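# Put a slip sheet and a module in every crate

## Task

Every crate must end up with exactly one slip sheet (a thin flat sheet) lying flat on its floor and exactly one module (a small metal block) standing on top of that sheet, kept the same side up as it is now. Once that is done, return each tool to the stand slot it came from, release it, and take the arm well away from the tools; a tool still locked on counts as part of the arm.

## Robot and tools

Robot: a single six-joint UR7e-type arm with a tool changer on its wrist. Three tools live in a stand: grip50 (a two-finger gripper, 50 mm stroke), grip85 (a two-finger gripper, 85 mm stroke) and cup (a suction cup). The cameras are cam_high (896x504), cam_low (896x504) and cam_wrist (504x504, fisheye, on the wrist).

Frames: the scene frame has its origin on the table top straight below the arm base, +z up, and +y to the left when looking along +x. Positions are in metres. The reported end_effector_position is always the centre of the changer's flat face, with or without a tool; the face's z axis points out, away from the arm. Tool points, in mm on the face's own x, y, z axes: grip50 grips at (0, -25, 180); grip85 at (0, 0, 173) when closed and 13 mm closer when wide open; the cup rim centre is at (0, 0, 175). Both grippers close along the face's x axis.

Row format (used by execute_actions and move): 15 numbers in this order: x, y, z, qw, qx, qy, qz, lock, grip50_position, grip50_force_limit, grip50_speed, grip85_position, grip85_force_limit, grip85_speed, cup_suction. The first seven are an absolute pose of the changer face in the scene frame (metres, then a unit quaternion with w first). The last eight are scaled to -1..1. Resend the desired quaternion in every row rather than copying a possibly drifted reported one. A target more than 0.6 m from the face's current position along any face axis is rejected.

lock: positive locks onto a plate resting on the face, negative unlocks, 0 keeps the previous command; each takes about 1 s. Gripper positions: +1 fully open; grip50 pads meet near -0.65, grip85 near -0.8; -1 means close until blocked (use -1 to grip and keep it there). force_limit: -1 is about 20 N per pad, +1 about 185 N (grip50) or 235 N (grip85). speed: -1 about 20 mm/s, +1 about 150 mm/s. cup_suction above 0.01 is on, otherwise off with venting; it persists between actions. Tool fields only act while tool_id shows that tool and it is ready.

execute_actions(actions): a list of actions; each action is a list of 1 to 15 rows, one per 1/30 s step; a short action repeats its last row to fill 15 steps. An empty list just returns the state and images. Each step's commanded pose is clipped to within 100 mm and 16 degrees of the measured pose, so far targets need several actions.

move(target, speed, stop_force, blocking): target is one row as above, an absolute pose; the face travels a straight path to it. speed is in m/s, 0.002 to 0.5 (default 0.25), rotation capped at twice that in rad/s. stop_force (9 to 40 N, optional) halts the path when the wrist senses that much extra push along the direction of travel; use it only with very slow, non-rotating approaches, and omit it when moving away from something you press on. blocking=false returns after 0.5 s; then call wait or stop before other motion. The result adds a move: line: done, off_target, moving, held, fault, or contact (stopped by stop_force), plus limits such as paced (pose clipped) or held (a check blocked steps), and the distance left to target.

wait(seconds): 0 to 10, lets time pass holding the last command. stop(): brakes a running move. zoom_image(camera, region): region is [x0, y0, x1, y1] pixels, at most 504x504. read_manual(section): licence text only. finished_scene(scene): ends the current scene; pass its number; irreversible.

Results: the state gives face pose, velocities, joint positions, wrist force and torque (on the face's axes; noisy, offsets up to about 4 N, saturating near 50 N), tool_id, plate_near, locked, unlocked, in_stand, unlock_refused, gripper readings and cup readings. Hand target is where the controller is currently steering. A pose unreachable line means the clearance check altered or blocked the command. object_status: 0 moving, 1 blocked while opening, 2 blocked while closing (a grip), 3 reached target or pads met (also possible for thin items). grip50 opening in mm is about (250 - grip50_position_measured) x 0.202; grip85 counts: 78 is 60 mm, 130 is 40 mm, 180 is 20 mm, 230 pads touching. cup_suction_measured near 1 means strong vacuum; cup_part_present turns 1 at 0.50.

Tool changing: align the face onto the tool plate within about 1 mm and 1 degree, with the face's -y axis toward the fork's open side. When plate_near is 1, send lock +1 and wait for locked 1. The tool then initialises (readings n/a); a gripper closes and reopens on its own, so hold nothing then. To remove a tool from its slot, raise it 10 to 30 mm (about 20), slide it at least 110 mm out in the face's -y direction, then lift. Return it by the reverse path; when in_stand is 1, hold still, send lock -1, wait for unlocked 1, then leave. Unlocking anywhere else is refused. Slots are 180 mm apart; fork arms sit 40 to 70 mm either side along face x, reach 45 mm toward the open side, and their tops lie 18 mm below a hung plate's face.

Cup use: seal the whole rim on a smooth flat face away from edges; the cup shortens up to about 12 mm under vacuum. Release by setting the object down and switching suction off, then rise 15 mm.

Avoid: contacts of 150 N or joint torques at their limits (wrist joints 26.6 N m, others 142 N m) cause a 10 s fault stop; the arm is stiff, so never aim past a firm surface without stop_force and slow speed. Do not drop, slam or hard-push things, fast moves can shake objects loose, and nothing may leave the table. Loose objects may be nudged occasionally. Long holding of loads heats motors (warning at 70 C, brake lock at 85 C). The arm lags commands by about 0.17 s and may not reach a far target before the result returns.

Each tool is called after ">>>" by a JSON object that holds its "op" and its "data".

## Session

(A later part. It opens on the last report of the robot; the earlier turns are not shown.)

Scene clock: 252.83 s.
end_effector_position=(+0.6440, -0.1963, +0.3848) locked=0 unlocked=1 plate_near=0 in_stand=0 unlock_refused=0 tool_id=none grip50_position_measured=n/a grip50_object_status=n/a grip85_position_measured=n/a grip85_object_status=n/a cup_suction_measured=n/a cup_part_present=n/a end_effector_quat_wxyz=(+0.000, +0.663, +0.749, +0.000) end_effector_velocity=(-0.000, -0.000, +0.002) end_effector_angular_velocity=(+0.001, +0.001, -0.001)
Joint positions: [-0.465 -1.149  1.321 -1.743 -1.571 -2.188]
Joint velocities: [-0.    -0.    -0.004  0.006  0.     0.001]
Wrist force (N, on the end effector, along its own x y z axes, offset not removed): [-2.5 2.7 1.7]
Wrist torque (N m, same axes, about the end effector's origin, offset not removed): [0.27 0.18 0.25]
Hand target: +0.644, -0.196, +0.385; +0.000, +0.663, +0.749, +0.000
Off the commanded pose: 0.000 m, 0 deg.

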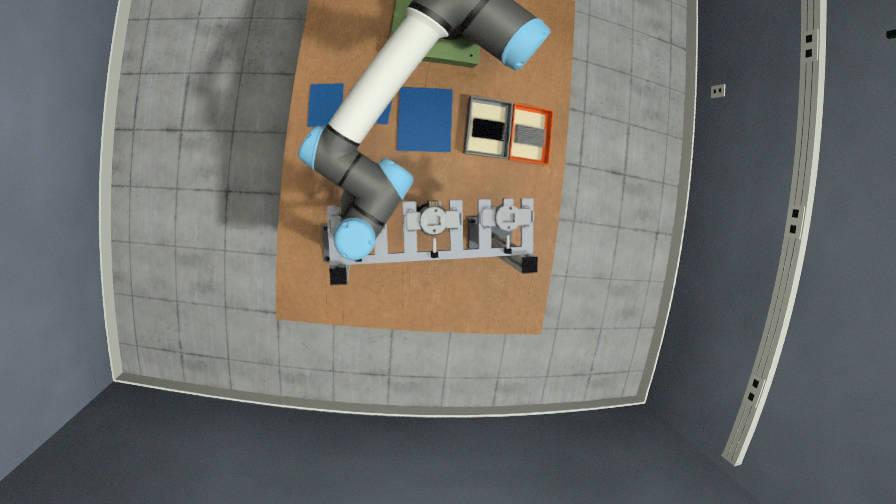

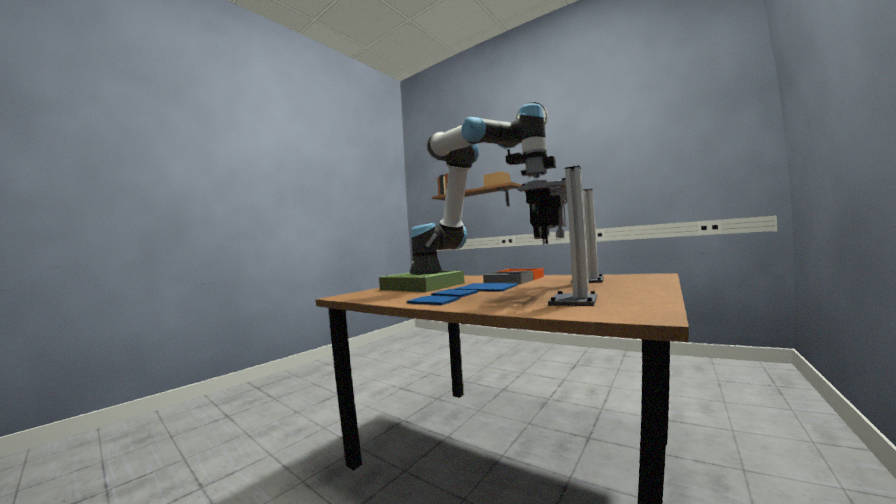

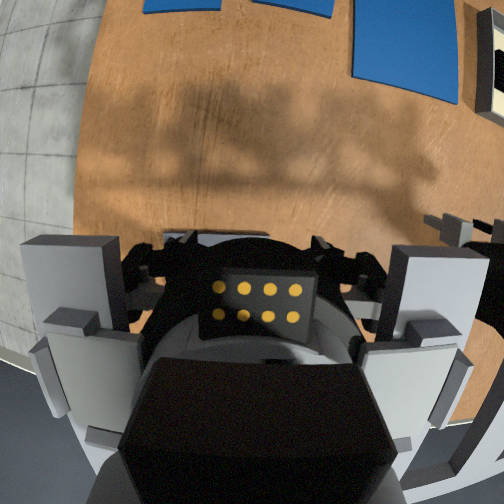

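>>> {"op": "move", "data": {"target": [0.35,-0.2,0.47,0,0.6626,0.749,0,0,1,0,0,1,0,0,0]}}

>>> {"op": "finished_scene", "data": {"scene": 1}}

Scene clock: 255.87 s.
end_effector_position=(+0.3504, -0.2003, +0.4697) locked=0 unlocked=1 plate_near=0 in_stand=0 unlock_refused=0 tool_id=none grip50_position_measured=n/a grip50_object_status=n/a grip85_position_measured=n/a grip85_object_status=n/a cup_suction_measured=n/a cup_part_present=n/a end_effector_quat_wxyz=(+0.000, +0.663, +0.749, +0.000) end_effector_velocity=(-0.002, +0.000, +0.001) end_effector_angular_velocity=(-0.000, -0.001, +0.001)
Joint positions: [-0.825 -1.835  1.847 -1.584 -1.57  -2.549]
Joint velocities: [-0.004 -0.004  0.001  0.002  0.    -0.004]
Wrist force (N, on the end effector, along its own x y z axes, offset not removed): [-0.9 0.2 -3.0]
Wrist torque (N m, same axes, about the end effector's origin, offset not removed): [-0.03 -0.03 0.23]
Hand target: +0.350, -0.200, +0.470; +0.000, +0.663, +0.749, +0.000
Off the commanded pose: 0.001 m, 0 deg.
move: done

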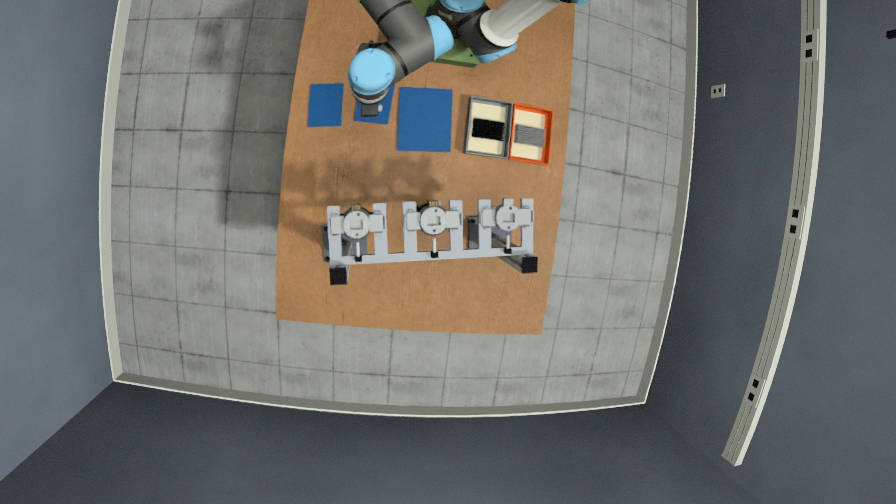

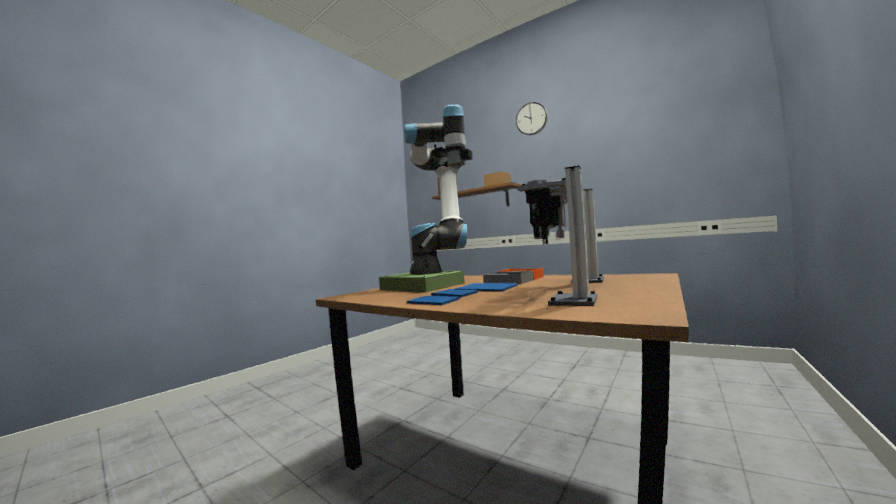

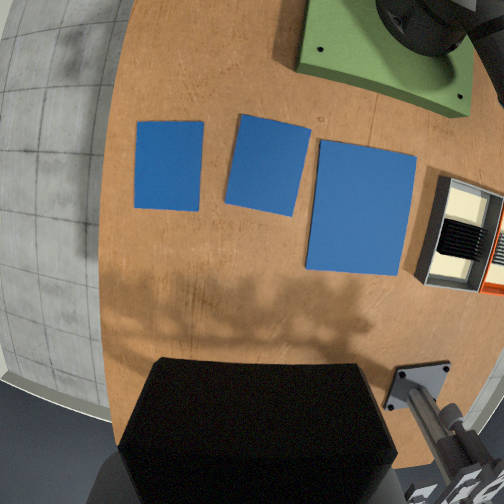

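The scene is finished: the task was done.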